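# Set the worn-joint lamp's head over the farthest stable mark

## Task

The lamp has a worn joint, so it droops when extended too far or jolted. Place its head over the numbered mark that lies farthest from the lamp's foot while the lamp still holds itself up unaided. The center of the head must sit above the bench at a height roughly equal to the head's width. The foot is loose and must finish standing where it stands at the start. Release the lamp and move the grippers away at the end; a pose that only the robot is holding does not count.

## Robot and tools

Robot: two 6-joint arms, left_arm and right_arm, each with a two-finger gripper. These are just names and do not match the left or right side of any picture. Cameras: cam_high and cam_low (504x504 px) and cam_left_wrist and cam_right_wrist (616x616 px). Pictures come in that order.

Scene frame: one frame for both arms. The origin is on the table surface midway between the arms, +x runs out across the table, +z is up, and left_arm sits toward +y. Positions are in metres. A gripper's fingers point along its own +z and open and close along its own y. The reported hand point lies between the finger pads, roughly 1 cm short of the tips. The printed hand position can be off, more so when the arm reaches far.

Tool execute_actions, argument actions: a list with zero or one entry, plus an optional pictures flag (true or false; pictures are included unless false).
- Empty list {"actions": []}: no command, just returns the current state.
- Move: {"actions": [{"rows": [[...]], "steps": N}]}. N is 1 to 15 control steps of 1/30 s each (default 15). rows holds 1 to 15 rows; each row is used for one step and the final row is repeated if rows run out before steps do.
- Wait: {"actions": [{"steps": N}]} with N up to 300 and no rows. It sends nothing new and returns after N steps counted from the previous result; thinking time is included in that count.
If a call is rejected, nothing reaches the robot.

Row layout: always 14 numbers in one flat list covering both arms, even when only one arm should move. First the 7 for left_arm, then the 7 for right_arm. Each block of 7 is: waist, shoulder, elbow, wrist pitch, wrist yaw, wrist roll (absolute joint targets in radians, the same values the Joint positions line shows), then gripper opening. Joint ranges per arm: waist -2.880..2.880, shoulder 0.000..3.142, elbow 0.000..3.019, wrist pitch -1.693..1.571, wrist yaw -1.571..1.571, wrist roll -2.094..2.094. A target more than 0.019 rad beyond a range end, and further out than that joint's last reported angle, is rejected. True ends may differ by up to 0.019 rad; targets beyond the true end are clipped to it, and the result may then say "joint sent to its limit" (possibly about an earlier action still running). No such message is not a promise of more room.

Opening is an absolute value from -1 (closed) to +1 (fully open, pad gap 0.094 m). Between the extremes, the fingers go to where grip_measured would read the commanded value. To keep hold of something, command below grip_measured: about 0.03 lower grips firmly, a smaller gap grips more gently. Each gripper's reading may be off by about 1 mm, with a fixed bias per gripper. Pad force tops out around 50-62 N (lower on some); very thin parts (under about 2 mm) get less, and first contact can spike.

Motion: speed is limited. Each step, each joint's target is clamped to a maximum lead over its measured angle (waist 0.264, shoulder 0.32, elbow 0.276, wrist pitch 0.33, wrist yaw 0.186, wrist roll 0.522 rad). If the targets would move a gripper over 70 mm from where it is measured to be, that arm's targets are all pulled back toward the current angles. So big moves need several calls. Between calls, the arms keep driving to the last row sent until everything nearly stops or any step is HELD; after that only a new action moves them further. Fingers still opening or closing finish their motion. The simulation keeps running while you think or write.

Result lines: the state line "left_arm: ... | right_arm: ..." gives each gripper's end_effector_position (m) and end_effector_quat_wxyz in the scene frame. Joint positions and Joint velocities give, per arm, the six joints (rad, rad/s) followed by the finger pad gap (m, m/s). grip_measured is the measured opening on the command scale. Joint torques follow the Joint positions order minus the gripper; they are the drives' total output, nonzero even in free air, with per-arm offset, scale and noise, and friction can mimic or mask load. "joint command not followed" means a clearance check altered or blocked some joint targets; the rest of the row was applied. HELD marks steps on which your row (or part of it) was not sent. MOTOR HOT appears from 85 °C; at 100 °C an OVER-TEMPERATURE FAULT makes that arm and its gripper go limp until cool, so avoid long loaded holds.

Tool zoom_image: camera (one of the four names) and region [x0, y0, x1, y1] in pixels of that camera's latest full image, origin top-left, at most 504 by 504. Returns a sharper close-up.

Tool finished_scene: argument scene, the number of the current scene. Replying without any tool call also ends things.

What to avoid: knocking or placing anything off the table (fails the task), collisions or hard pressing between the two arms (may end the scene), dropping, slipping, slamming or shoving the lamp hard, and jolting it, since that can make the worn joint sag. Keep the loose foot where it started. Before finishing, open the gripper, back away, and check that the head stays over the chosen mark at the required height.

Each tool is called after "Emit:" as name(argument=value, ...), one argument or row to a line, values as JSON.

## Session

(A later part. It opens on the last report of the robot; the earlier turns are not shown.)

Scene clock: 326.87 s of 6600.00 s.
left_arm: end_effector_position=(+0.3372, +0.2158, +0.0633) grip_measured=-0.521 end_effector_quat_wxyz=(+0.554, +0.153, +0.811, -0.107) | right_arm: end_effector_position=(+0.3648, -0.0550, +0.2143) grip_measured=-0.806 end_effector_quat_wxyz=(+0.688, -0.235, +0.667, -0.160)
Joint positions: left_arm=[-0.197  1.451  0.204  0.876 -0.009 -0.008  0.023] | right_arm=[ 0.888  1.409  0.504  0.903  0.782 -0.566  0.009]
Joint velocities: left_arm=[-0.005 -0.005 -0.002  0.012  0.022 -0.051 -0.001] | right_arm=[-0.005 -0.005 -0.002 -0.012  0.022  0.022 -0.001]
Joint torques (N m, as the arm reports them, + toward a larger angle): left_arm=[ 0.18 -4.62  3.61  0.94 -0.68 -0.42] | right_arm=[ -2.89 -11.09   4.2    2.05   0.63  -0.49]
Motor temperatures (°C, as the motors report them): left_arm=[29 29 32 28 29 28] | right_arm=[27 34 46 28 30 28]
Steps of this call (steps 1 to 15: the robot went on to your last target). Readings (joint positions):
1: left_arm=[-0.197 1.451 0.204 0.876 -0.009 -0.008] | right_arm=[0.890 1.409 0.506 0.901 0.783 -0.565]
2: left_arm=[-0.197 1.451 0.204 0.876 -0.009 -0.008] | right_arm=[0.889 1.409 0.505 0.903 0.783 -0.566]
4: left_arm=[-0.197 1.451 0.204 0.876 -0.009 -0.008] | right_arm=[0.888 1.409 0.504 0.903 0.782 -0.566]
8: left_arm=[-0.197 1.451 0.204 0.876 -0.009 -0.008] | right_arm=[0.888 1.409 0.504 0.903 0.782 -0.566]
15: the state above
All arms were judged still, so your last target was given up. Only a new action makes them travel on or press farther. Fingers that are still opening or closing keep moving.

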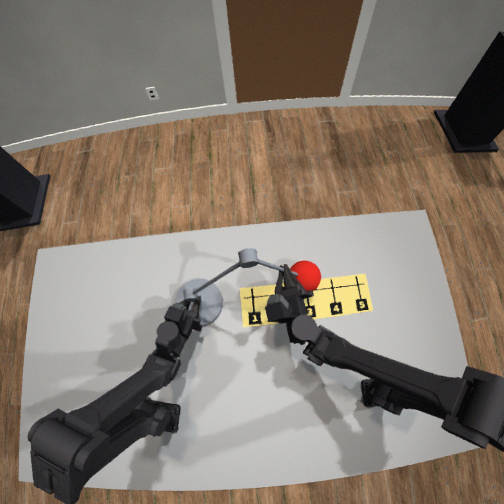

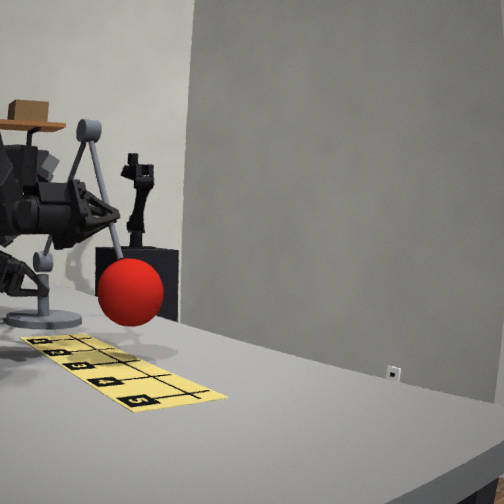

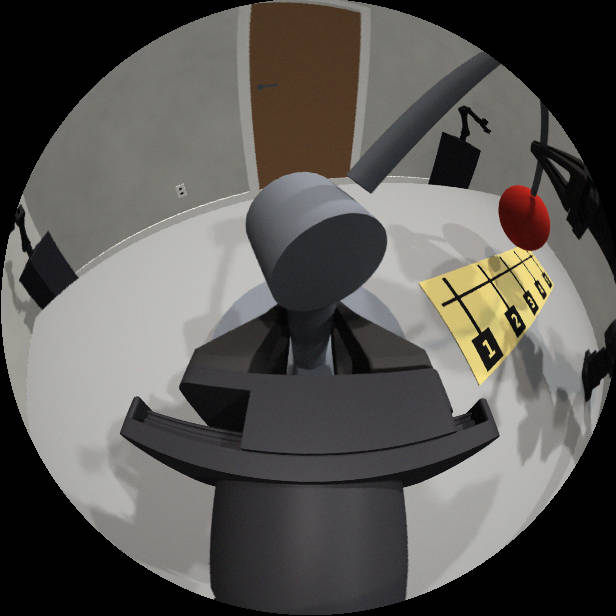

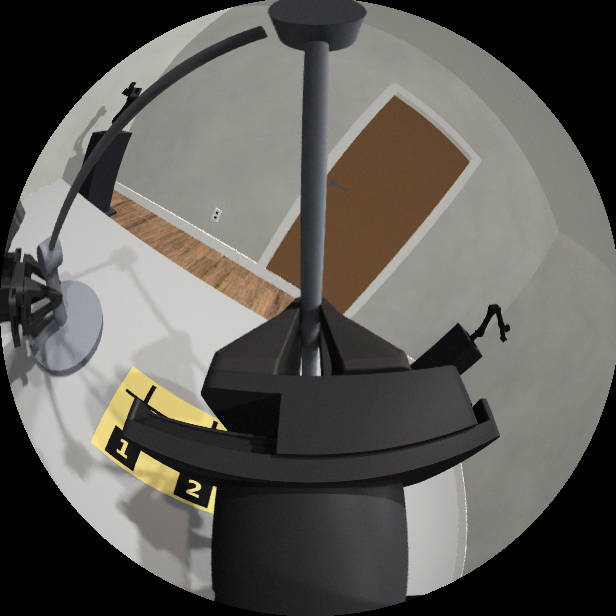

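Emit:
execute_actions(
  actions=[
    {"rows": [[-0.174,1.478,0.192,0.850,-0.026,-0.034,-0.54,0.856,1.387,0.478,0.924,0.799,-0.608,-0.84],[-0.175,1.478,0.192,0.850,-0.025,-0.032,-0.54,0.859,1.388,0.482,0.922,0.798,-0.605,-0.84],[-0.177,1.478,0.192,0.850,-0.023,-0.030,-0.54,0.861,1.390,0.485,0.921,0.796,-0.602,-0.84],[-0.179,1.478,0.192,0.850,-0.022,-0.028,-0.54,0.863,1.391,0.488,0.919,0.795,-0.599,-0.84],[-0.180,1.478,0.192,0.850,-0.021,-0.027,-0.54,0.865,1.393,0.491,0.918,0.794,-0.596,-0.84],[-0.182,1.478,0.192,0.850,-0.020,-0.025,-0.54,0.868,1.395,0.495,0.916,0.793,-0.593,-0.84],[-0.184,1.478,0.192,0.850,-0.019,-0.023,-0.54,0.870,1.396,0.498,0.915,0.792,-0.590,-0.84],[-0.185,1.478,0.192,0.850,-0.017,-0.021,-0.54,0.872,1.398,0.501,0.913,0.790,-0.587,-0.84],[-0.187,1.478,0.192,0.850,-0.016,-0.019,-0.54,0.874,1.399,0.504,0.912,0.789,-0.584,-0.84],[-0.189,1.478,0.192,0.850,-0.015,-0.017,-0.54,0.877,1.401,0.508,0.910,0.788,-0.581,-0.84],[-0.190,1.478,0.192,0.850,-0.014,-0.015,-0.54,0.879,1.403,0.511,0.909,0.787,-0.578,-0.84],[-0.192,1.478,0.192,0.850,-0.013,-0.014,-0.54,0.881,1.404,0.514,0.907,0.786,-0.575,-0.84],[-0.194,1.478,0.192,0.850,-0.011,-0.012,-0.54,0.883,1.406,0.517,0.906,0.784,-0.572,-0.84],[-0.195,1.478,0.192,0.850,-0.010,-0.010,-0.54,0.886,1.407,0.521,0.904,0.783,-0.569,-0.84],[-0.197,1.478,0.192,0.850,-0.009,-0.008,-0.54,0.888,1.409,0.524,0.903,0.782,-0.566,-0.84]], "steps": 15},
  ],
  pictures=false,
)

Emit:
execute_actions(
  actions=[
    {"rows": [[-0.197,1.478,0.192,0.850,-0.009,-0.008,-0.54,0.888,1.409,0.524,0.903,0.782,-0.566,-0.835],[-0.197,1.478,0.192,0.850,-0.009,-0.008,-0.54,0.888,1.409,0.524,0.903,0.782,-0.566,-0.83],[-0.197,1.478,0.192,0.850,-0.009,-0.008,-0.54,0.888,1.409,0.524,0.903,0.782,-0.566,-0.825],[-0.197,1.478,0.192,0.850,-0.009,-0.008,-0.54,0.888,1.409,0.524,0.903,0.782,-0.566,-0.82],[-0.197,1.478,0.192,0.850,-0.009,-0.008,-0.54,0.888,1.409,0.524,0.903,0.782,-0.566,-0.815],[-0.197,1.478,0.192,0.850,-0.009,-0.008,-0.54,0.888,1.409,0.524,0.903,0.782,-0.566,-0.81],[-0.197,1.478,0.192,0.850,-0.009,-0.008,-0.54,0.888,1.409,0.524,0.903,0.782,-0.566,-0.805],[-0.197,1.478,0.192,0.850,-0.009,-0.008,-0.54,0.888,1.409,0.524,0.903,0.782,-0.566,-0.80],[-0.197,1.478,0.192,0.850,-0.009,-0.008,-0.54,0.888,1.409,0.524,0.903,0.782,-0.566,-0.795],[-0.197,1.478,0.192,0.850,-0.009,-0.008,-0.54,0.888,1.409,0.524,0.903,0.782,-0.566,-0.788],[-0.197,1.478,0.192,0.850,-0.009,-0.008,-0.54,0.888,1.409,0.524,0.903,0.782,-0.566,-0.78],[-0.197,1.478,0.192,0.850,-0.009,-0.008,-0.54,0.888,1.409,0.524,0.903,0.782,-0.566,-0.77],[-0.197,1.478,0.192,0.850,-0.009,-0.008,-0.54,0.888,1.409,0.524,0.903,0.782,-0.566,-0.758],[-0.197,1.478,0.192,0.850,-0.009,-0.008,-0.54,0.888,1.409,0.524,0.903,0.782,-0.566,-0.745],[-0.197,1.478,0.192,0.850,-0.009,-0.008,-0.54,0.888,1.409,0.524,0.903,0.782,-0.566,-0.73]], "steps": 15},
  ],
  pictures=false,
)

Emit:
execute_actions(
  actions=[
    {"rows": [[-0.197,1.478,0.192,0.850,-0.009,-0.008,-0.54,0.888,1.409,0.524,0.903,0.782,-0.566,-0.715],[-0.197,1.478,0.192,0.850,-0.009,-0.008,-0.54,0.888,1.409,0.524,0.903,0.782,-0.566,-0.70],[-0.197,1.478,0.192,0.850,-0.009,-0.008,-0.54,0.888,1.409,0.524,0.903,0.782,-0.566,-0.68],[-0.197,1.478,0.192,0.850,-0.009,-0.008,-0.54,0.888,1.409,0.524,0.903,0.782,-0.566,-0.66],[-0.197,1.478,0.192,0.850,-0.009,-0.008,-0.54,0.888,1.409,0.524,0.903,0.782,-0.566,-0.64],[-0.197,1.478,0.192,0.850,-0.009,-0.008,-0.54,0.888,1.409,0.524,0.903,0.782,-0.566,-0.62],[-0.197,1.478,0.192,0.850,-0.009,-0.008,-0.54,0.888,1.409,0.524,0.903,0.782,-0.566,-0.60],[-0.197,1.478,0.192,0.850,-0.009,-0.008,-0.54,0.888,1.409,0.524,0.903,0.782,-0.566,-0.58],[-0.197,1.478,0.192,0.850,-0.009,-0.008,-0.54,0.888,1.409,0.524,0.903,0.782,-0.566,-0.56],[-0.197,1.478,0.192,0.850,-0.009,-0.008,-0.54,0.888,1.409,0.524,0.903,0.782,-0.566,-0.54],[-0.197,1.478,0.192,0.850,-0.009,-0.008,-0.54,0.888,1.409,0.524,0.903,0.782,-0.566,-0.52],[-0.197,1.478,0.192,0.850,-0.009,-0.008,-0.54,0.888,1.409,0.524,0.903,0.782,-0.566,-0.505],[-0.197,1.478,0.192,0.850,-0.009,-0.008,-0.54,0.888,1.409,0.524,0.903,0.782,-0.566,-0.5]], "steps": 15},
  ],
  pictures=false,
)

Emit:
execute_actions(
  actions=[
    {"steps": 90},
  ],
  pictures=true,
)

Emit:
zoom_image(
  camera="cam_low",
  region=[10, 250, 230, 420],
)

Scene clock: 354.20 s of 6600.00 s.
left_arm: end_effector_position=(+0.3370, +0.2155, +0.0633) grip_measured=-0.521 end_effector_quat_wxyz=(+0.554, +0.153, +0.811, -0.107) | right_arm: end_effector_position=(+0.3648, -0.0544, +0.2143) grip_measured=-0.806 end_effector_quat_wxyz=(+0.689, -0.234, +0.668, -0.157)
Joint positions: left_arm=[-0.197  1.451  0.204  0.876 -0.007 -0.007  0.023] | right_arm=[ 0.888  1.409  0.504  0.903  0.779 -0.56   0.009]
Joint velocities: left_arm=[-0.005 -0.005  0.002 -0.007  0.007 -0.007  0.001] | right_arm=[ 0.005  0.024 -0.002 -0.012 -0.051  0.051  0.001]
Joint torques (N m, as the arm reports them, + toward a larger angle): left_arm=[-1.85 -4.57  3.6   0.92 -0.12 -0.1 ] | right_arm=[ 0.54 -8.33  8.1   1.14  0.07 -0.06]
Motor temperatures (°C, as the motors report them): left_arm=[29 29 31 28 29 28] | right_arm=[27 33 45 28 29 28]
Steps of this call (steps 1 to 90: nothing new was sent; then 23.83 s passed at rest; steps 91 to 105: all 15 steps of this action). Readings (joint positions):
91: left_arm=[-0.197 1.451 0.204 0.876 -0.009 -0.008] | right_arm=[0.888 1.409 0.504 0.903 0.782 -0.566]
92: left_arm=[-0.197 1.451 0.204 0.876 -0.009 -0.008] | right_arm=[0.888 1.409 0.504 0.903 0.782 -0.566]
94: left_arm=[-0.197 1.451 0.204 0.876 -0.009 -0.008] | right_arm=[0.888 1.409 0.504 0.903 0.782 -0.566]
98: left_arm=[-0.197 1.451 0.204 0.876 -0.008 -0.008] | right_arm=[0.888 1.409 0.504 0.903 0.781 -0.566]
105: the state above

Scene clock: 354.70 s of 6600.00 s.
left_arm: end_effector_position=(+0.3370, +0.2155, +0.0633) grip_measured=-0.521 end_effector_quat_wxyz=(+0.554, +0.153, +0.811, -0.107) | right_arm: end_effector_position=(+0.3648, -0.0544, +0.2143) grip_measured=-0.739 end_effector_quat_wxyz=(+0.689, -0.233, +0.668, -0.156)
Joint positions: left_arm=[-0.197  1.451  0.204  0.876 -0.007 -0.007  0.023] | right_arm=[ 0.888  1.409  0.504  0.903  0.779 -0.558  0.012]
Joint velocities: left_arm=[-0.005 -0.005  0.002 -0.007 -0.007 -0.022  0.001] | right_arm=[-0.005 -0.015  0.012 -0.007 -0.11  -0.037  0.014]
Joint torques (N m, as the arm reports them, + toward a larger angle): left_arm=[-1.88 -4.57  3.62  0.95 -0.14 -0.06] | right_arm=[ -1.64 -10.16   7.96   1.13   0.11   0.01]
Motor temperatures (°C, as the motors report them): left_arm=[29 29 31 28 29 28] | right_arm=[27 33 45 28 29 28]
Steps of this call (steps 1 to 15: all 15 steps of this action). Readings (joint positions):
1: left_arm=[-0.197 1.451 0.204 0.876 -0.007 -0.007] | right_arm=[0.888 1.409 0.504 0.903 0.779 -0.559]
2: left_arm=[-0.197 1.451 0.204 0.876 -0.007 -0.007] | right_arm=[0.888 1.409 0.504 0.903 0.779 -0.559]
4: left_arm=[-0.197 1.451 0.204 0.876 -0.007 -0.007] | right_arm=[0.888 1.409 0.504 0.903 0.779 -0.558]
8: left_arm=[-0.197 1.451 0.204 0.876 -0.007 -0.007] | right_arm=[0.888 1.409 0.504 0.903 0.779 -0.558]
15: the state above

Scene clock: 355.20 s of 6600.00 s.
left_arm: end_effector_position=(+0.3370, +0.2155, +0.0633) grip_measured=-0.521 end_effector_quat_wxyz=(+0.554, +0.153, +0.811, -0.107) | right_arm: end_effector_position=(+0.3648, -0.0544, +0.2143) grip_measured=-0.503 end_effector_quat_wxyz=(+0.689, -0.233, +0.668, -0.156)
Joint positions: left_arm=[-0.197  1.451  0.204  0.876 -0.007 -0.007  0.023] | right_arm=[ 0.888  1.409  0.504  0.903  0.779 -0.558  0.023]
Joint velocities: left_arm=[-0.005  0.005  0.007 -0.002  0.051 -0.022 -0.002] | right_arm=[-0.015  0.015 -0.002 -0.017 -0.066  0.007 -0.001]
Joint torques (N m, as the arm reports them, + toward a larger angle): left_arm=[-1.9  -4.63  3.6   0.95 -0.14 -0.06] | right_arm=[-0.32 -9.18  8.43  1.18  0.03 -0.02]
Motor temperatures (°C, as the motors report them): left_arm=[29 29 31 28 29 28] | right_arm=[27 33 45 28 29 28]
Steps of this call (steps 1 to 15: all 15 steps of this action). Readings (joint positions):
1: left_arm=[-0.197 1.451 0.204 0.876 -0.007 -0.007] | right_arm=[0.888 1.409 0.504 0.903 0.779 -0.558]
2: left_arm=[-0.197 1.451 0.204 0.876 -0.007 -0.007] | right_arm=[0.888 1.409 0.504 0.903 0.779 -0.558]
4: left_arm=[-0.197 1.451 0.204 0.876 -0.007 -0.007] | right_arm=[0.888 1.409 0.504 0.903 0.779 -0.558]
8: left_arm=[-0.197 1.451 0.204 0.876 -0.007 -0.007] | right_arm=[0.888 1.409 0.504 0.903 0.779 -0.558]
15: the state above

Scene clock: 358.20 s of 6600.00 s.
left_arm: end_effector_position=(+0.3370, +0.2155, +0.0633) grip_measured=-0.521 end_effector_quat_wxyz=(+0.554, +0.153, +0.811, -0.107) | right_arm: end_effector_position=(+0.3648, -0.0544, +0.2143) grip_measured=-0.502 end_effector_quat_wxyz=(+0.689, -0.233, +0.668, -0.156)
Joint positions: left_arm=[-0.197  1.451  0.204  0.876 -0.007 -0.007  0.023] | right_arm=[ 0.888  1.409  0.504  0.903  0.779 -0.558  0.023]
Joint velocities: left_arm=[ 0.005 -0.015 -0.002 -0.002 -0.066 -0.081 -0.   ] | right_arm=[ 0.015 -0.015 -0.002  0.002  0.022  0.037 -0.   ]
Joint torques (N m, as the arm reports them, + toward a larger angle): left_arm=[-1.97 -4.59  3.62  0.94 -0.14 -0.06] | right_arm=[-0.39 -8.07  8.38  1.38  0.07 -0.01]
Motor temperatures (°C, as the motors report them): left_arm=[29 29 31 28 29 28] | right_arm=[27 33 46 28 29 28]
Steps of this call (steps 1 to 15: the robot went on to your last target; steps 16 to 90: nothing new was sent). Readings (joint positions):
1: left_arm=[-0.197 1.451 0.204 0.876 -0.007 -0.007] | right_arm=[0.888 1.409 0.504 0.903 0.779 -0.558]
2: left_arm=[-0.197 1.451 0.204 0.876 -0.007 -0.007] | right_arm=[0.888 1.409 0.504 0.903 0.779 -0.558]
4: left_arm=[-0.197 1.451 0.204 0.876 -0.007 -0.007] | right_arm=[0.888 1.409 0.504 0.903 0.779 -0.558]
8: left_arm=[-0.197 1.451 0.204 0.876 -0.007 -0.007] | right_arm=[0.888 1.409 0.504 0.903 0.779 -0.558]
90: the state above
All arms were judged still, so your last target was given up. Only a new action makes them travel on or press farther. Fingers that are still opening or closing keep moving.

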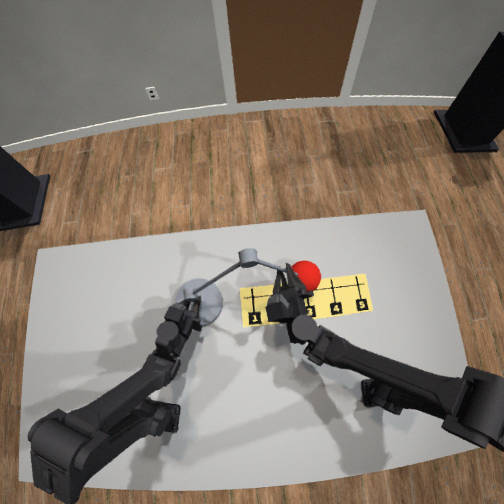

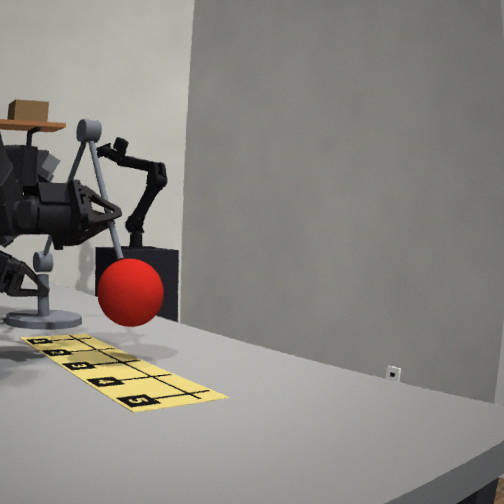

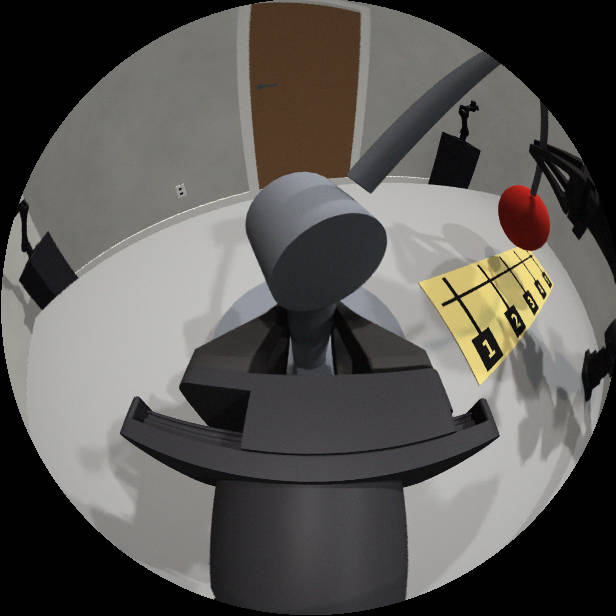

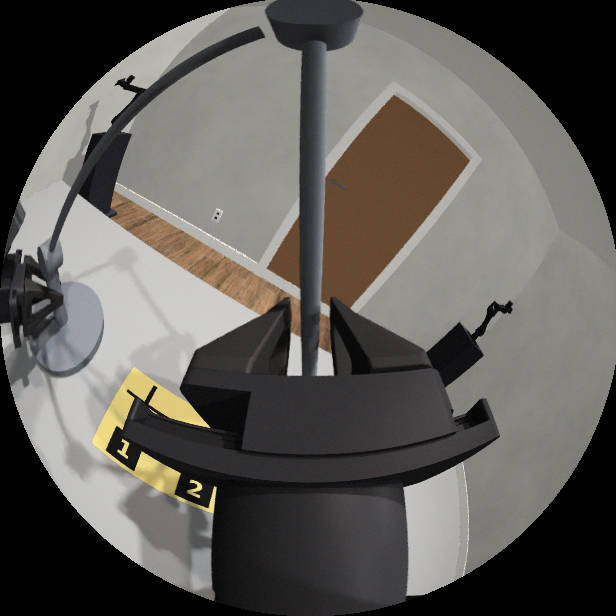

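Region (10, 250, 230, 420) of cam_low's 504x504 image, scaled by 2.291, with more detail than that image has; it fills the top 389 rows of this view, and the rest is white.

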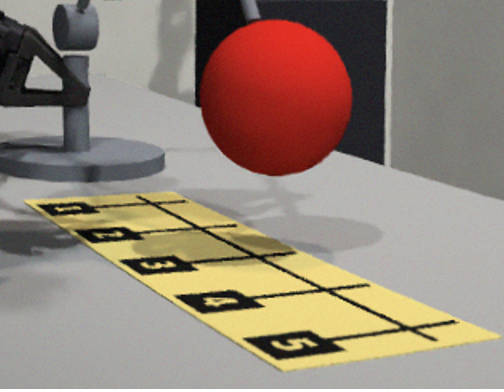

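Emit:
zoom_image(
  camera="cam_high",
  region=[230, 250, 390, 340],
)

Emit:
zoom_image(
  camera="cam_high",
  region=[150, 230, 310, 340],
)

Region (230, 250, 390, 340) of cam_high's 504x504 image, scaled by 3.150, with more detail than that image has; it fills the top 284 rows of this view, and the rest is white.

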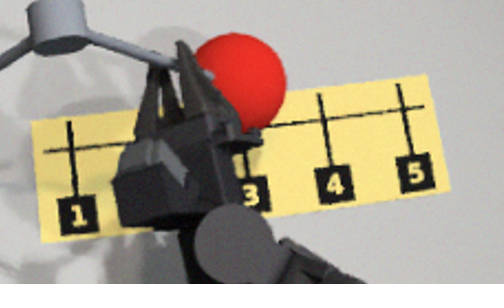

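Region (150, 230, 310, 340) of cam_high's 504x504 image, scaled by 3.150, with more detail than that image has; it fills the top 346 rows of this view, and the rest is white.

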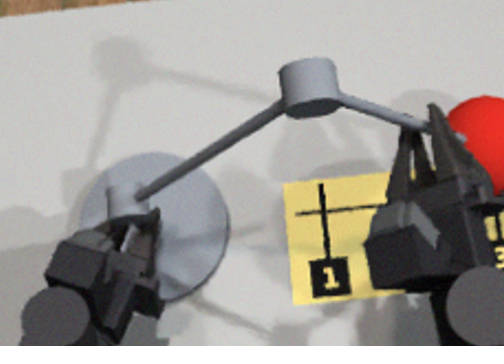

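Emit:
execute_actions(
  actions=[
    {"rows": [[-0.197,1.478,0.192,0.850,-0.009,-0.008,-0.54,0.888,1.409,0.524,0.903,0.780,-0.560,-0.53],[-0.197,1.478,0.192,0.850,-0.009,-0.008,-0.54,0.888,1.409,0.524,0.903,0.780,-0.560,-0.57],[-0.197,1.478,0.192,0.850,-0.009,-0.008,-0.54,0.888,1.409,0.524,0.903,0.780,-0.560,-0.61],[-0.197,1.478,0.192,0.850,-0.009,-0.008,-0.54,0.888,1.409,0.524,0.903,0.780,-0.560,-0.65],[-0.197,1.478,0.192,0.850,-0.009,-0.008,-0.54,0.888,1.409,0.524,0.903,0.780,-0.560,-0.69],[-0.197,1.478,0.192,0.850,-0.009,-0.008,-0.54,0.888,1.409,0.524,0.903,0.780,-0.560,-0.72],[-0.197,1.478,0.192,0.850,-0.009,-0.008,-0.54,0.888,1.409,0.524,0.903,0.780,-0.560,-0.745],[-0.197,1.478,0.192,0.850,-0.009,-0.008,-0.54,0.888,1.409,0.524,0.903,0.780,-0.560,-0.765],[-0.197,1.478,0.192,0.850,-0.009,-0.008,-0.54,0.888,1.409,0.524,0.903,0.780,-0.560,-0.78],[-0.197,1.478,0.192,0.850,-0.009,-0.008,-0.54,0.888,1.409,0.524,0.903,0.780,-0.560,-0.79],[-0.197,1.478,0.192,0.850,-0.009,-0.008,-0.54,0.888,1.409,0.524,0.903,0.780,-0.560,-0.80],[-0.197,1.478,0.192,0.850,-0.009,-0.008,-0.54,0.888,1.409,0.524,0.903,0.780,-0.560,-0.81],[-0.197,1.478,0.192,0.850,-0.009,-0.008,-0.54,0.888,1.409,0.524,0.903,0.780,-0.560,-0.82],[-0.197,1.478,0.192,0.850,-0.009,-0.008,-0.54,0.888,1.409,0.524,0.903,0.780,-0.560,-0.83],[-0.197,1.478,0.192,0.850,-0.009,-0.008,-0.54,0.888,1.409,0.524,0.903,0.780,-0.560,-0.84]], "steps": 15},
  ],
  pictures=true,
)

Emit:
execute_actions(
  actions=[
    {"rows": [[-0.195,1.478,0.192,0.850,-0.010,-0.010,-0.54,0.885,1.407,0.521,0.905,0.779,-0.564,-0.84],[-0.194,1.478,0.192,0.850,-0.011,-0.012,-0.54,0.882,1.406,0.517,0.907,0.778,-0.567,-0.84],[-0.192,1.478,0.192,0.850,-0.013,-0.014,-0.54,0.880,1.404,0.514,0.908,0.777,-0.571,-0.84],[-0.190,1.478,0.192,0.850,-0.014,-0.015,-0.54,0.877,1.403,0.510,0.910,0.775,-0.575,-0.84],[-0.189,1.478,0.192,0.850,-0.015,-0.017,-0.54,0.874,1.401,0.507,0.912,0.774,-0.579,-0.84],[-0.187,1.478,0.192,0.850,-0.016,-0.019,-0.54,0.871,1.399,0.503,0.914,0.773,-0.582,-0.84],[-0.185,1.478,0.192,0.850,-0.017,-0.021,-0.54,0.868,1.398,0.500,0.916,0.772,-0.586,-0.84],[-0.184,1.478,0.192,0.850,-0.019,-0.023,-0.54,0.865,1.396,0.497,0.917,0.771,-0.590,-0.84],[-0.182,1.478,0.192,0.850,-0.020,-0.025,-0.54,0.863,1.395,0.493,0.919,0.770,-0.593,-0.84],[-0.180,1.478,0.192,0.850,-0.021,-0.027,-0.54,0.860,1.393,0.490,0.921,0.768,-0.597,-0.84],[-0.179,1.478,0.192,0.850,-0.022,-0.028,-0.54,0.857,1.391,0.486,0.923,0.767,-0.601,-0.84],[-0.177,1.478,0.192,0.850,-0.023,-0.030,-0.54,0.854,1.390,0.483,0.925,0.766,-0.604,-0.84],[-0.175,1.478,0.192,0.850,-0.025,-0.032,-0.54,0.851,1.388,0.479,0.926,0.765,-0.608,-0.84],[-0.174,1.478,0.192,0.850,-0.026,-0.034,-0.54,0.848,1.387,0.476,0.928,0.764,-0.612,-0.84],[-0.172,1.478,0.192,0.850,-0.027,-0.036,-0.54,0.846,1.385,0.473,0.930,0.763,-0.616,-0.84]], "steps": 15},
  ],
  pictures=false,
)

Emit:
execute_actions(
  actions=[
    {"rows": [[-0.172,1.478,0.192,0.850,-0.027,-0.036,-0.54,0.843,1.383,0.469,0.932,0.761,-0.619,-0.84],[-0.172,1.478,0.192,0.850,-0.027,-0.036,-0.54,0.840,1.382,0.466,0.934,0.760,-0.623,-0.84],[-0.172,1.478,0.192,0.850,-0.027,-0.036,-0.54,0.837,1.380,0.462,0.935,0.759,-0.627,-0.84],[-0.172,1.478,0.192,0.850,-0.027,-0.036,-0.54,0.834,1.379,0.459,0.937,0.758,-0.630,-0.84],[-0.172,1.478,0.192,0.850,-0.027,-0.036,-0.54,0.831,1.377,0.455,0.939,0.757,-0.634,-0.84],[-0.172,1.478,0.192,0.850,-0.027,-0.036,-0.54,0.829,1.375,0.452,0.941,0.756,-0.638,-0.84],[-0.172,1.478,0.192,0.850,-0.027,-0.036,-0.54,0.826,1.374,0.448,0.943,0.754,-0.641,-0.84],[-0.172,1.478,0.192,0.850,-0.027,-0.036,-0.54,0.823,1.372,0.445,0.944,0.753,-0.645,-0.84],[-0.172,1.478,0.192,0.850,-0.027,-0.036,-0.54,0.820,1.371,0.442,0.946,0.752,-0.649,-0.84],[-0.172,1.478,0.192,0.850,-0.027,-0.036,-0.54,0.817,1.369,0.438,0.948,0.751,-0.653,-0.84],[-0.172,1.478,0.192,0.850,-0.027,-0.036,-0.54,0.814,1.367,0.435,0.950,0.750,-0.656,-0.84],[-0.172,1.478,0.192,0.850,-0.027,-0.036,-0.54,0.812,1.366,0.431,0.952,0.749,-0.660,-0.84],[-0.172,1.478,0.192,0.850,-0.027,-0.036,-0.54,0.809,1.364,0.428,0.953,0.747,-0.664,-0.84],[-0.172,1.478,0.192,0.850,-0.027,-0.036,-0.54,0.806,1.363,0.424,0.955,0.746,-0.667,-0.84],[-0.172,1.478,0.192,0.850,-0.027,-0.036,-0.54,0.803,1.361,0.421,0.957,0.745,-0.671,-0.84]], "steps": 15},
  ],
  pictures=false,
)

Emit:
execute_actions(
  actions=[
    {"rows": [[-0.172,1.478,0.192,0.850,-0.027,-0.036,-0.54,0.799,1.359,0.418,0.959,0.741,-0.676,-0.84],[-0.172,1.478,0.192,0.850,-0.027,-0.036,-0.54,0.796,1.358,0.414,0.961,0.738,-0.681,-0.84],[-0.172,1.478,0.192,0.850,-0.027,-0.036,-0.54,0.792,1.356,0.411,0.962,0.734,-0.686,-0.84],[-0.172,1.478,0.192,0.850,-0.027,-0.036,-0.54,0.788,1.355,0.408,0.964,0.730,-0.690,-0.84],[-0.172,1.478,0.192,0.850,-0.027,-0.036,-0.54,0.785,1.353,0.404,0.966,0.727,-0.695,-0.84],[-0.172,1.478,0.192,0.850,-0.027,-0.036,-0.54,0.781,1.352,0.401,0.968,0.723,-0.700,-0.84],[-0.172,1.478,0.192,0.850,-0.027,-0.036,-0.54,0.777,1.350,0.398,0.970,0.719,-0.705,-0.84],[-0.172,1.478,0.192,0.850,-0.027,-0.036,-0.54,0.774,1.349,0.394,0.971,0.716,-0.710,-0.84],[-0.172,1.478,0.192,0.850,-0.027,-0.036,-0.54,0.770,1.347,0.391,0.973,0.712,-0.715,-0.84],[-0.172,1.478,0.192,0.850,-0.027,-0.036,-0.54,0.766,1.346,0.388,0.975,0.708,-0.720,-0.84],[-0.172,1.478,0.192,0.850,-0.027,-0.036,-0.54,0.763,1.344,0.384,0.977,0.705,-0.725,-0.84],[-0.172,1.478,0.192,0.850,-0.027,-0.036,-0.54,0.759,1.343,0.381,0.979,0.701,-0.729,-0.84],[-0.172,1.478,0.192,0.850,-0.027,-0.036,-0.54,0.755,1.341,0.378,0.980,0.697,-0.734,-0.84],[-0.172,1.478,0.192,0.850,-0.027,-0.036,-0.54,0.752,1.340,0.374,0.982,0.694,-0.739,-0.84],[-0.172,1.478,0.192,0.850,-0.027,-0.036,-0.54,0.748,1.338,0.371,0.984,0.690,-0.744,-0.84]], "steps": 15},
  ],
  pictures=false,
)

Emit:
execute_actions(
  actions=[
    {"rows": [[-0.172,1.478,0.192,0.850,-0.027,-0.036,-0.54,0.744,1.337,0.368,0.986,0.686,-0.749,-0.84],[-0.172,1.478,0.192,0.850,-0.027,-0.036,-0.54,0.739,1.336,0.364,0.988,0.681,-0.755,-0.84],[-0.172,1.478,0.192,0.850,-0.027,-0.036,-0.54,0.735,1.335,0.361,0.991,0.677,-0.761,-0.84],[-0.172,1.478,0.192,0.850,-0.027,-0.036,-0.54,0.730,1.333,0.357,0.993,0.672,-0.767,-0.84],[-0.172,1.478,0.192,0.850,-0.027,-0.036,-0.54,0.726,1.332,0.354,0.995,0.668,-0.773,-0.84],[-0.172,1.478,0.192,0.850,-0.027,-0.036,-0.54,0.721,1.331,0.350,0.998,0.663,-0.779,-0.84],[-0.172,1.478,0.192,0.850,-0.027,-0.036,-0.54,0.716,1.330,0.347,1.000,0.658,-0.785,-0.84],[-0.172,1.478,0.192,0.850,-0.027,-0.036,-0.54,0.712,1.329,0.343,1.002,0.654,-0.790,-0.84],[-0.172,1.478,0.192,0.850,-0.027,-0.036,-0.54,0.707,1.327,0.340,1.005,0.649,-0.796,-0.84],[-0.172,1.478,0.192,0.850,-0.027,-0.036,-0.54,0.703,1.326,0.336,1.007,0.645,-0.802,-0.84],[-0.172,1.478,0.192,0.850,-0.027,-0.036,-0.54,0.699,1.325,0.333,1.009,0.641,-0.807,-0.84],[-0.172,1.478,0.192,0.850,-0.027,-0.036,-0.54,0.696,1.324,0.331,1.011,0.638,-0.811,-0.84],[-0.172,1.478,0.192,0.850,-0.027,-0.036,-0.54,0.693,1.324,0.329,1.012,0.635,-0.814,-0.84],[-0.172,1.478,0.192,0.850,-0.027,-0.036,-0.54,0.692,1.323,0.328,1.013,0.634,-0.816,-0.84],[-0.172,1.478,0.192,0.850,-0.027,-0.036,-0.54,0.691,1.323,0.327,1.013,0.633,-0.817,-0.84]], "steps": 15},
  ],
  pictures=false,
)

Emit:
execute_actions(
  actions=[
    {"steps": 15},
  ],
  pictures=true,
)

Emit:
zoom_image(
  camera="cam_low",
  region=[10, 250, 230, 420],
)

Scene clock: 435.87 s of 6600.00 s.
left_arm: end_effector_position=(+0.3370, +0.2155, +0.0633) grip_measured=-0.521 end_effector_quat_wxyz=(+0.554, +0.153, +0.811, -0.107) | right_arm: end_effector_position=(+0.3648, -0.0544, +0.2143) grip_measured=-0.806 end_effector_quat_wxyz=(+0.689, -0.233, +0.668, -0.155)
Joint positions: left_arm=[-0.197  1.451  0.204  0.876 -0.007 -0.007  0.023] | right_arm=[ 0.888  1.409  0.504  0.903  0.779 -0.556  0.009]
Joint velocities: left_arm=[-0.015  0.005  0.007  0.007  0.007 -0.066 -0.001] | right_arm=[-0.015  0.005 -0.007 -0.002  0.007 -0.081  0.   ]
Joint torques (N m, as the arm reports them, + toward a larger angle): left_arm=[-1.88 -4.63  3.63  0.92 -0.14 -0.06] | right_arm=[-0.96 -8.34  8.12  1.23 -0.06  0.02]
Motor temperatures (°C, as the motors report them): left_arm=[29 28 31 28 28 28] | right_arm=[27 32 47 28 28 28]
Steps of this call (steps 1 to 90: nothing new was sent; then 74.17 s passed at rest; steps 91 to 105: all 15 steps of this action). Readings (joint positions):
91: left_arm=[-0.197 1.451 0.204 0.876 -0.007 -0.007] | right_arm=[0.888 1.409 0.504 0.903 0.779 -0.558]
92: left_arm=[-0.197 1.451 0.204 0.876 -0.007 -0.007] | right_arm=[0.888 1.409 0.504 0.903 0.779 -0.558]
94: left_arm=[-0.197 1.451 0.204 0.876 -0.007 -0.007] | right_arm=[0.888 1.409 0.504 0.903 0.779 -0.558]
98: left_arm=[-0.197 1.451 0.204 0.876 -0.007 -0.007] | right_arm=[0.888 1.409 0.504 0.903 0.779 -0.558]
105: the state above

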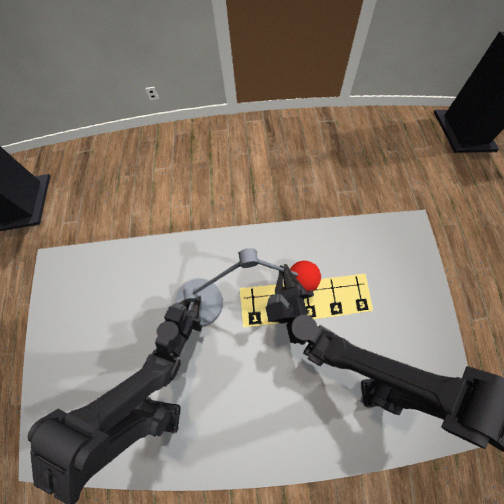

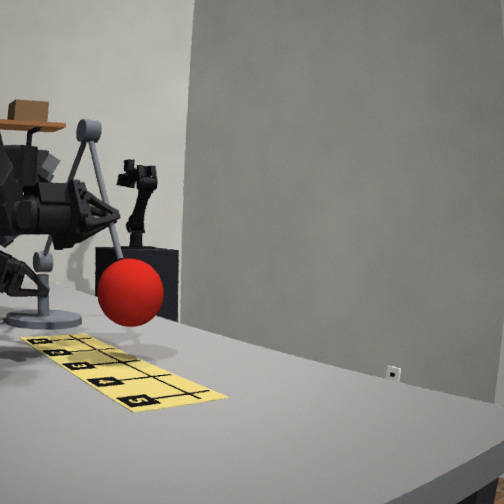

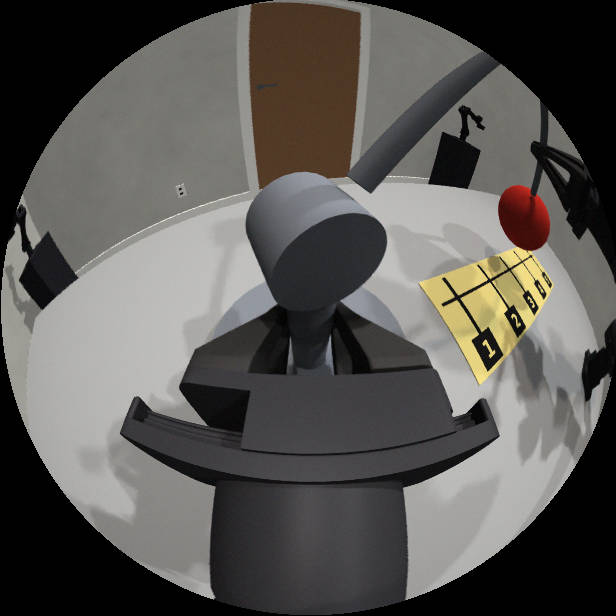

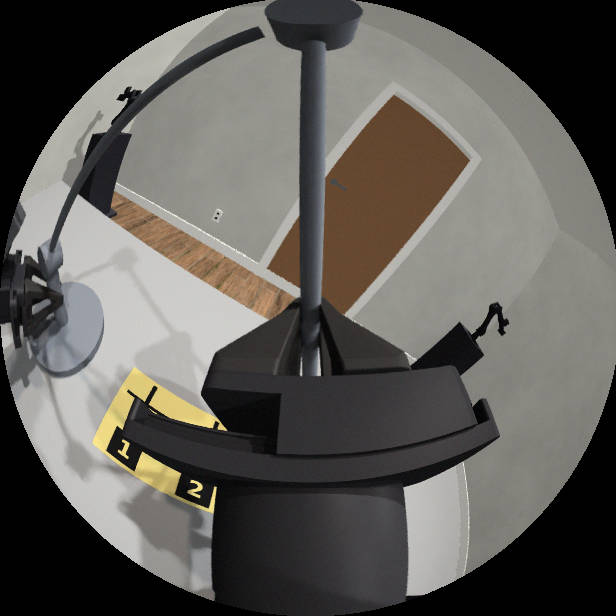

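Scene clock: 436.37 s of 6600.00 s.
left_arm: end_effector_position=(+0.3372, +0.2158, +0.0633) grip_measured=-0.521 end_effector_quat_wxyz=(+0.554, +0.153, +0.811, -0.107) | right_arm: end_effector_position=(+0.3655, -0.0549, +0.2138) grip_measured=-0.806 end_effector_quat_wxyz=(+0.690, -0.242, +0.665, -0.154)
Joint positions: left_arm=[-0.197  1.451  0.204  0.876 -0.009 -0.008  0.023] | right_arm=[ 0.88   1.406  0.499  0.906  0.755 -0.567  0.009]
Joint velocities: left_arm=[ 0.005 -0.015 -0.017 -0.002 -0.037 -0.022  0.   ] | right_arm=[-0.015 -0.005 -0.032  0.032 -0.095 -0.037  0.001]
Joint torques (N m, as the arm reports them, + toward a larger angle): left_arm=[ 0.06 -4.6   3.61  0.95 -0.68 -0.39] | right_arm=[-3.63 -9.94  4.87  2.14  0.41 -0.38]
Motor temperatures (°C, as the motors report them): left_arm=[29 28 31 28 28 28] | right_arm=[27 32 47 28 28 28]
Steps of this call (steps 1 to 15: all 15 steps of this action). Readings (joint positions):
1: left_arm=[-0.197 1.451 0.204 0.876 -0.007 -0.007] | right_arm=[0.888 1.409 0.504 0.903 0.779 -0.556]
2: left_arm=[-0.197 1.451 0.204 0.876 -0.007 -0.007] | right_arm=[0.888 1.409 0.504 0.903 0.779 -0.556]
4: left_arm=[-0.197 1.451 0.204 0.876 -0.007 -0.007] | right_arm=[0.888 1.409 0.504 0.903 0.779 -0.556]
8: left_arm=[-0.197 1.451 0.204 0.876 -0.007 -0.007] | right_arm=[0.887 1.409 0.504 0.903 0.776 -0.557]
15: the state above

Scene clock: 436.87 s of 6600.00 s.
left_arm: end_effector_position=(+0.3372, +0.2158, +0.0633) grip_measured=-0.521 end_effector_quat_wxyz=(+0.554, +0.153, +0.811, -0.107) | right_arm: end_effector_position=(+0.3643, -0.0735, +0.2081) grip_measured=-0.806 end_effector_quat_wxyz=(+0.686, -0.256, +0.660, -0.171)
Joint positions: left_arm=[-0.197  1.451  0.204  0.876 -0.009 -0.008  0.023] | right_arm=[ 0.847  1.388  0.456  0.931  0.726 -0.614  0.009]
Joint velocities: left_arm=[-0.005  0.015 -0.012 -0.012  0.066 -0.022  0.   ] | right_arm=[-0.103 -0.034 -0.09   0.042 -0.051 -0.11  -0.001]
Joint torques (N m, as the arm reports them, + toward a larger angle): left_arm=[ 0.38 -4.52  3.66  0.93 -0.67 -0.41] | right_arm=[-3.42 -9.64  4.1   2.09  0.77 -0.39]
Motor temperatures (°C, as the motors report them): left_arm=[29 28 31 28 28 28] | right_arm=[27 32 47 28 29 28]
Steps of this call (steps 1 to 15: all 15 steps of this action). Readings (joint positions):
1: left_arm=[-0.197 1.451 0.204 0.876 -0.009 -0.008] | right_arm=[0.879 1.406 0.498 0.908 0.751 -0.569]
2: left_arm=[-0.197 1.451 0.204 0.876 -0.009 -0.008] | right_arm=[0.878 1.406 0.497 0.909 0.747 -0.570]
4: left_arm=[-0.197 1.451 0.204 0.876 -0.009 -0.008] | right_arm=[0.876 1.405 0.494 0.913 0.741 -0.575]
8: left_arm=[-0.197 1.451 0.204 0.876 -0.009 -0.008] | right_arm=[0.868 1.400 0.483 0.920 0.735 -0.588]
15: the state above

Scene clock: 437.37 s of 6600.00 s.
left_arm: end_effector_position=(+0.3372, +0.2158, +0.0633) grip_measured=-0.521 end_effector_quat_wxyz=(+0.554, +0.153, +0.811, -0.107) | right_arm: end_effector_position=(+0.3647, -0.0968, +0.2017) grip_measured=-0.806 end_effector_quat_wxyz=(+0.679, -0.279, +0.651, -0.193)
Joint positions: left_arm=[-0.197  1.451  0.204  0.876 -0.009 -0.008  0.023] | right_arm=[ 0.796  1.366  0.407  0.956  0.673 -0.68   0.009]
Joint velocities: left_arm=[-0.005 -0.005  0.007  0.007  0.007 -0.037 -0.   ] | right_arm=[-0.112 -0.054 -0.09   0.046 -0.095 -0.081 -0.001]
Joint torques (N m, as the arm reports them, + toward a larger angle): left_arm=[ 0.16 -4.59  3.63  0.93 -0.68 -0.41] | right_arm=[ -3.25 -10.55   3.91   2.12   0.8   -0.39]
Motor temperatures (°C, as the motors report them): left_arm=[29 28 31 28 28 28] | right_arm=[27 32 47 28 29 28]
Steps of this call (steps 1 to 15: all 15 steps of this action). Readings (joint positions):
1: left_arm=[-0.197 1.451 0.204 0.876 -0.009 -0.008] | right_arm=[0.845 1.387 0.453 0.932 0.724 -0.617]
2: left_arm=[-0.197 1.451 0.204 0.876 -0.009 -0.008] | right_arm=[0.842 1.385 0.450 0.934 0.721 -0.621]
4: left_arm=[-0.197 1.451 0.204 0.876 -0.009 -0.008] | right_arm=[0.835 1.382 0.443 0.937 0.713 -0.630]
8: left_arm=[-0.197 1.451 0.204 0.876 -0.009 -0.008] | right_arm=[0.821 1.376 0.430 0.944 0.698 -0.648]
15: the state above

Scene clock: 437.87 s of 6600.00 s.
left_arm: end_effector_position=(+0.3372, +0.2158, +0.0633) grip_measured=-0.521 end_effector_quat_wxyz=(+0.554, +0.153, +0.811, -0.107) | right_arm: end_effector_position=(+0.3652, -0.1217, +0.1939) grip_measured=-0.806 end_effector_quat_wxyz=(+0.670, -0.304, +0.640, -0.220)
Joint positions: left_arm=[-0.197  1.451  0.204  0.876 -0.009 -0.008  0.023] | right_arm=[ 0.735  1.348  0.357  0.985  0.614 -0.756  0.009]
Joint velocities: left_arm=[-0.005 -0.015 -0.017 -0.017  0.007 -0.022  0.001] | right_arm=[-0.073 -0.034 -0.037  0.017 -0.037 -0.051  0.002]
Joint torques (N m, as the arm reports them, + toward a larger angle): left_arm=[ 0.24 -4.59  3.59  0.92 -0.68 -0.41] | right_arm=[-3.62 -9.32  4.17  2.8   0.81 -0.47]
Motor temperatures (°C, as the motors report them): left_arm=[29 28 31 28 28 28] | right_arm=[27 32 47 28 29 28]
Steps of this call (steps 1 to 15: all 15 steps of this action). Readings (joint positions):
1: left_arm=[-0.197 1.451 0.204 0.876 -0.009 -0.008] | right_arm=[0.792 1.364 0.403 0.958 0.669 -0.685]
2: left_arm=[-0.197 1.451 0.204 0.876 -0.009 -0.008] | right_arm=[0.788 1.363 0.400 0.959 0.665 -0.690]
4: left_arm=[-0.197 1.451 0.204 0.876 -0.009 -0.008] | right_arm=[0.780 1.360 0.393 0.964 0.656 -0.700]
8: left_arm=[-0.197 1.451 0.204 0.876 -0.009 -0.008] | right_arm=[0.762 1.355 0.379 0.973 0.638 -0.722]
15: the state above

Scene clock: 438.37 s of 6600.00 s.
left_arm: end_effector_position=(+0.3372, +0.2158, +0.0633) grip_measured=-0.521 end_effector_quat_wxyz=(+0.554, +0.153, +0.811, -0.107) | right_arm: end_effector_position=(+0.3651, -0.1231, +0.1937) grip_measured=-0.806 end_effector_quat_wxyz=(+0.669, -0.306, +0.639, -0.223)
Joint positions: left_arm=[-0.197  1.451  0.204  0.876 -0.009 -0.008  0.023] | right_arm=[ 0.732  1.347  0.355  0.987  0.613 -0.765  0.009]
Joint velocities: left_arm=[-0.015 -0.005 -0.002 -0.017  0.007  0.022 -0.   ] | right_arm=[-0.015 -0.005 -0.012  0.007 -0.022  0.007 -0.001]
Joint torques (N m, as the arm reports them, + toward a larger angle): left_arm=[ 0.25 -4.52  3.62  0.95 -0.69 -0.42] | right_arm=[-3.19 -9.06  4.31  2.48  0.82 -0.51]
Motor temperatures (°C, as the motors report them): left_arm=[29 28 31 28 28 28] | right_arm=[27 32 47 28 29 28]
Steps of this call (steps 1 to 15: the robot went on to your last target). Readings (joint positions):
1: left_arm=[-0.197 1.451 0.204 0.876 -0.009 -0.008] | right_arm=[0.733 1.348 0.356 0.986 0.613 -0.759]
2: left_arm=[-0.197 1.451 0.204 0.876 -0.009 -0.008] | right_arm=[0.733 1.348 0.355 0.986 0.613 -0.761]
4: left_arm=[-0.197 1.451 0.204 0.876 -0.009 -0.008] | right_arm=[0.733 1.347 0.355 0.987 0.613 -0.763]
8: left_arm=[-0.197 1.451 0.204 0.876 -0.009 -0.008] | right_arm=[0.733 1.347 0.355 0.987 0.613 -0.765]
15: the state above
All arms were judged still, so your last target was given up. Only a new action makes them travel on or press farther. Fingers that are still opening or closing keep moving.

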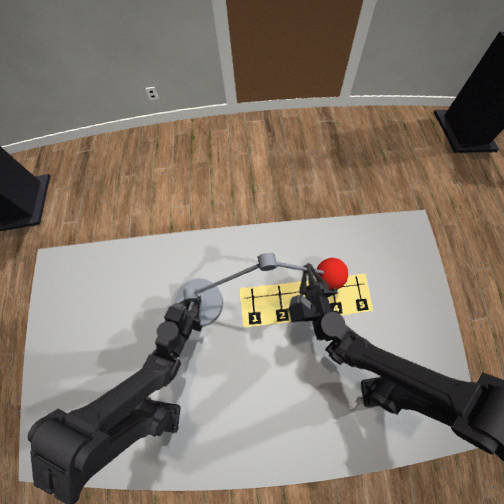

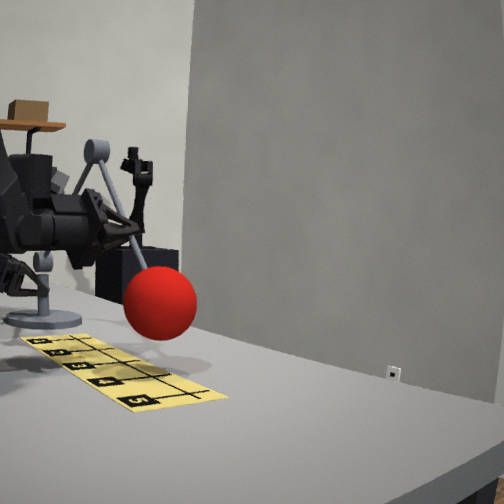

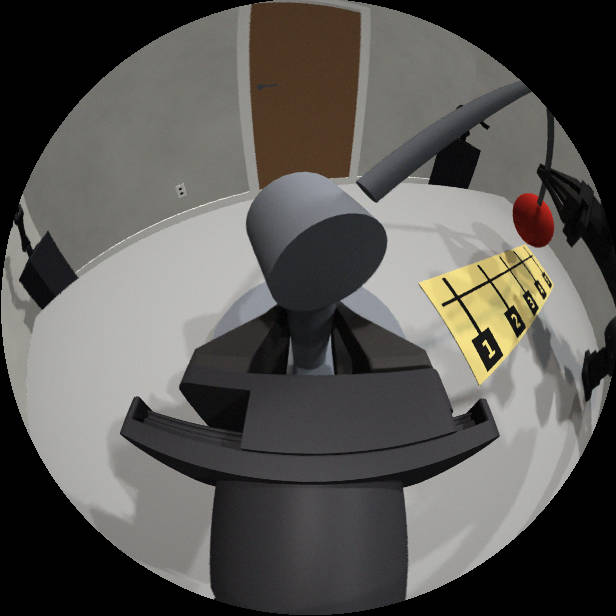

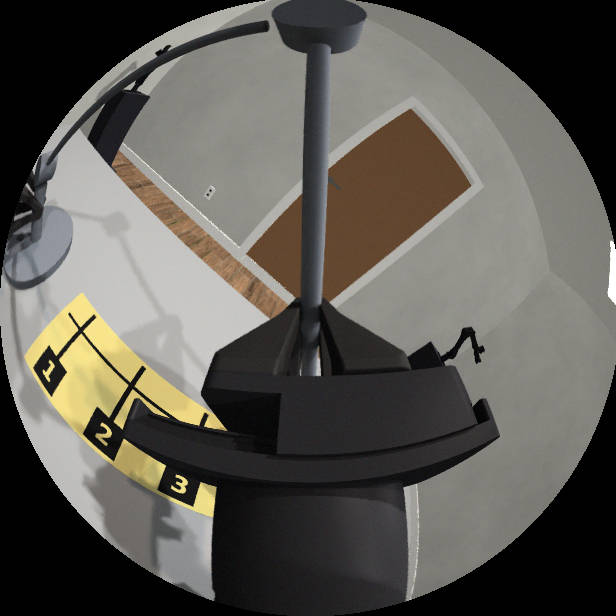

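Region (10, 250, 230, 420) of cam_low's 504x504 image, scaled by 2.291, with more detail than that image has; it fills the top 389 rows of this view, and the rest is white.

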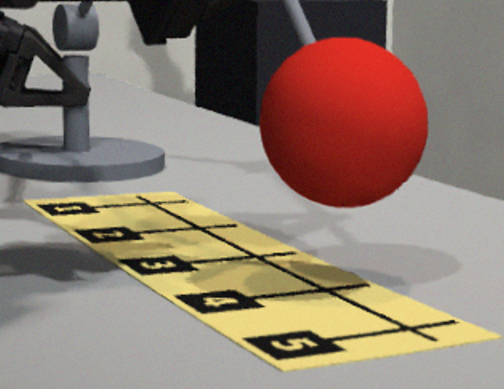

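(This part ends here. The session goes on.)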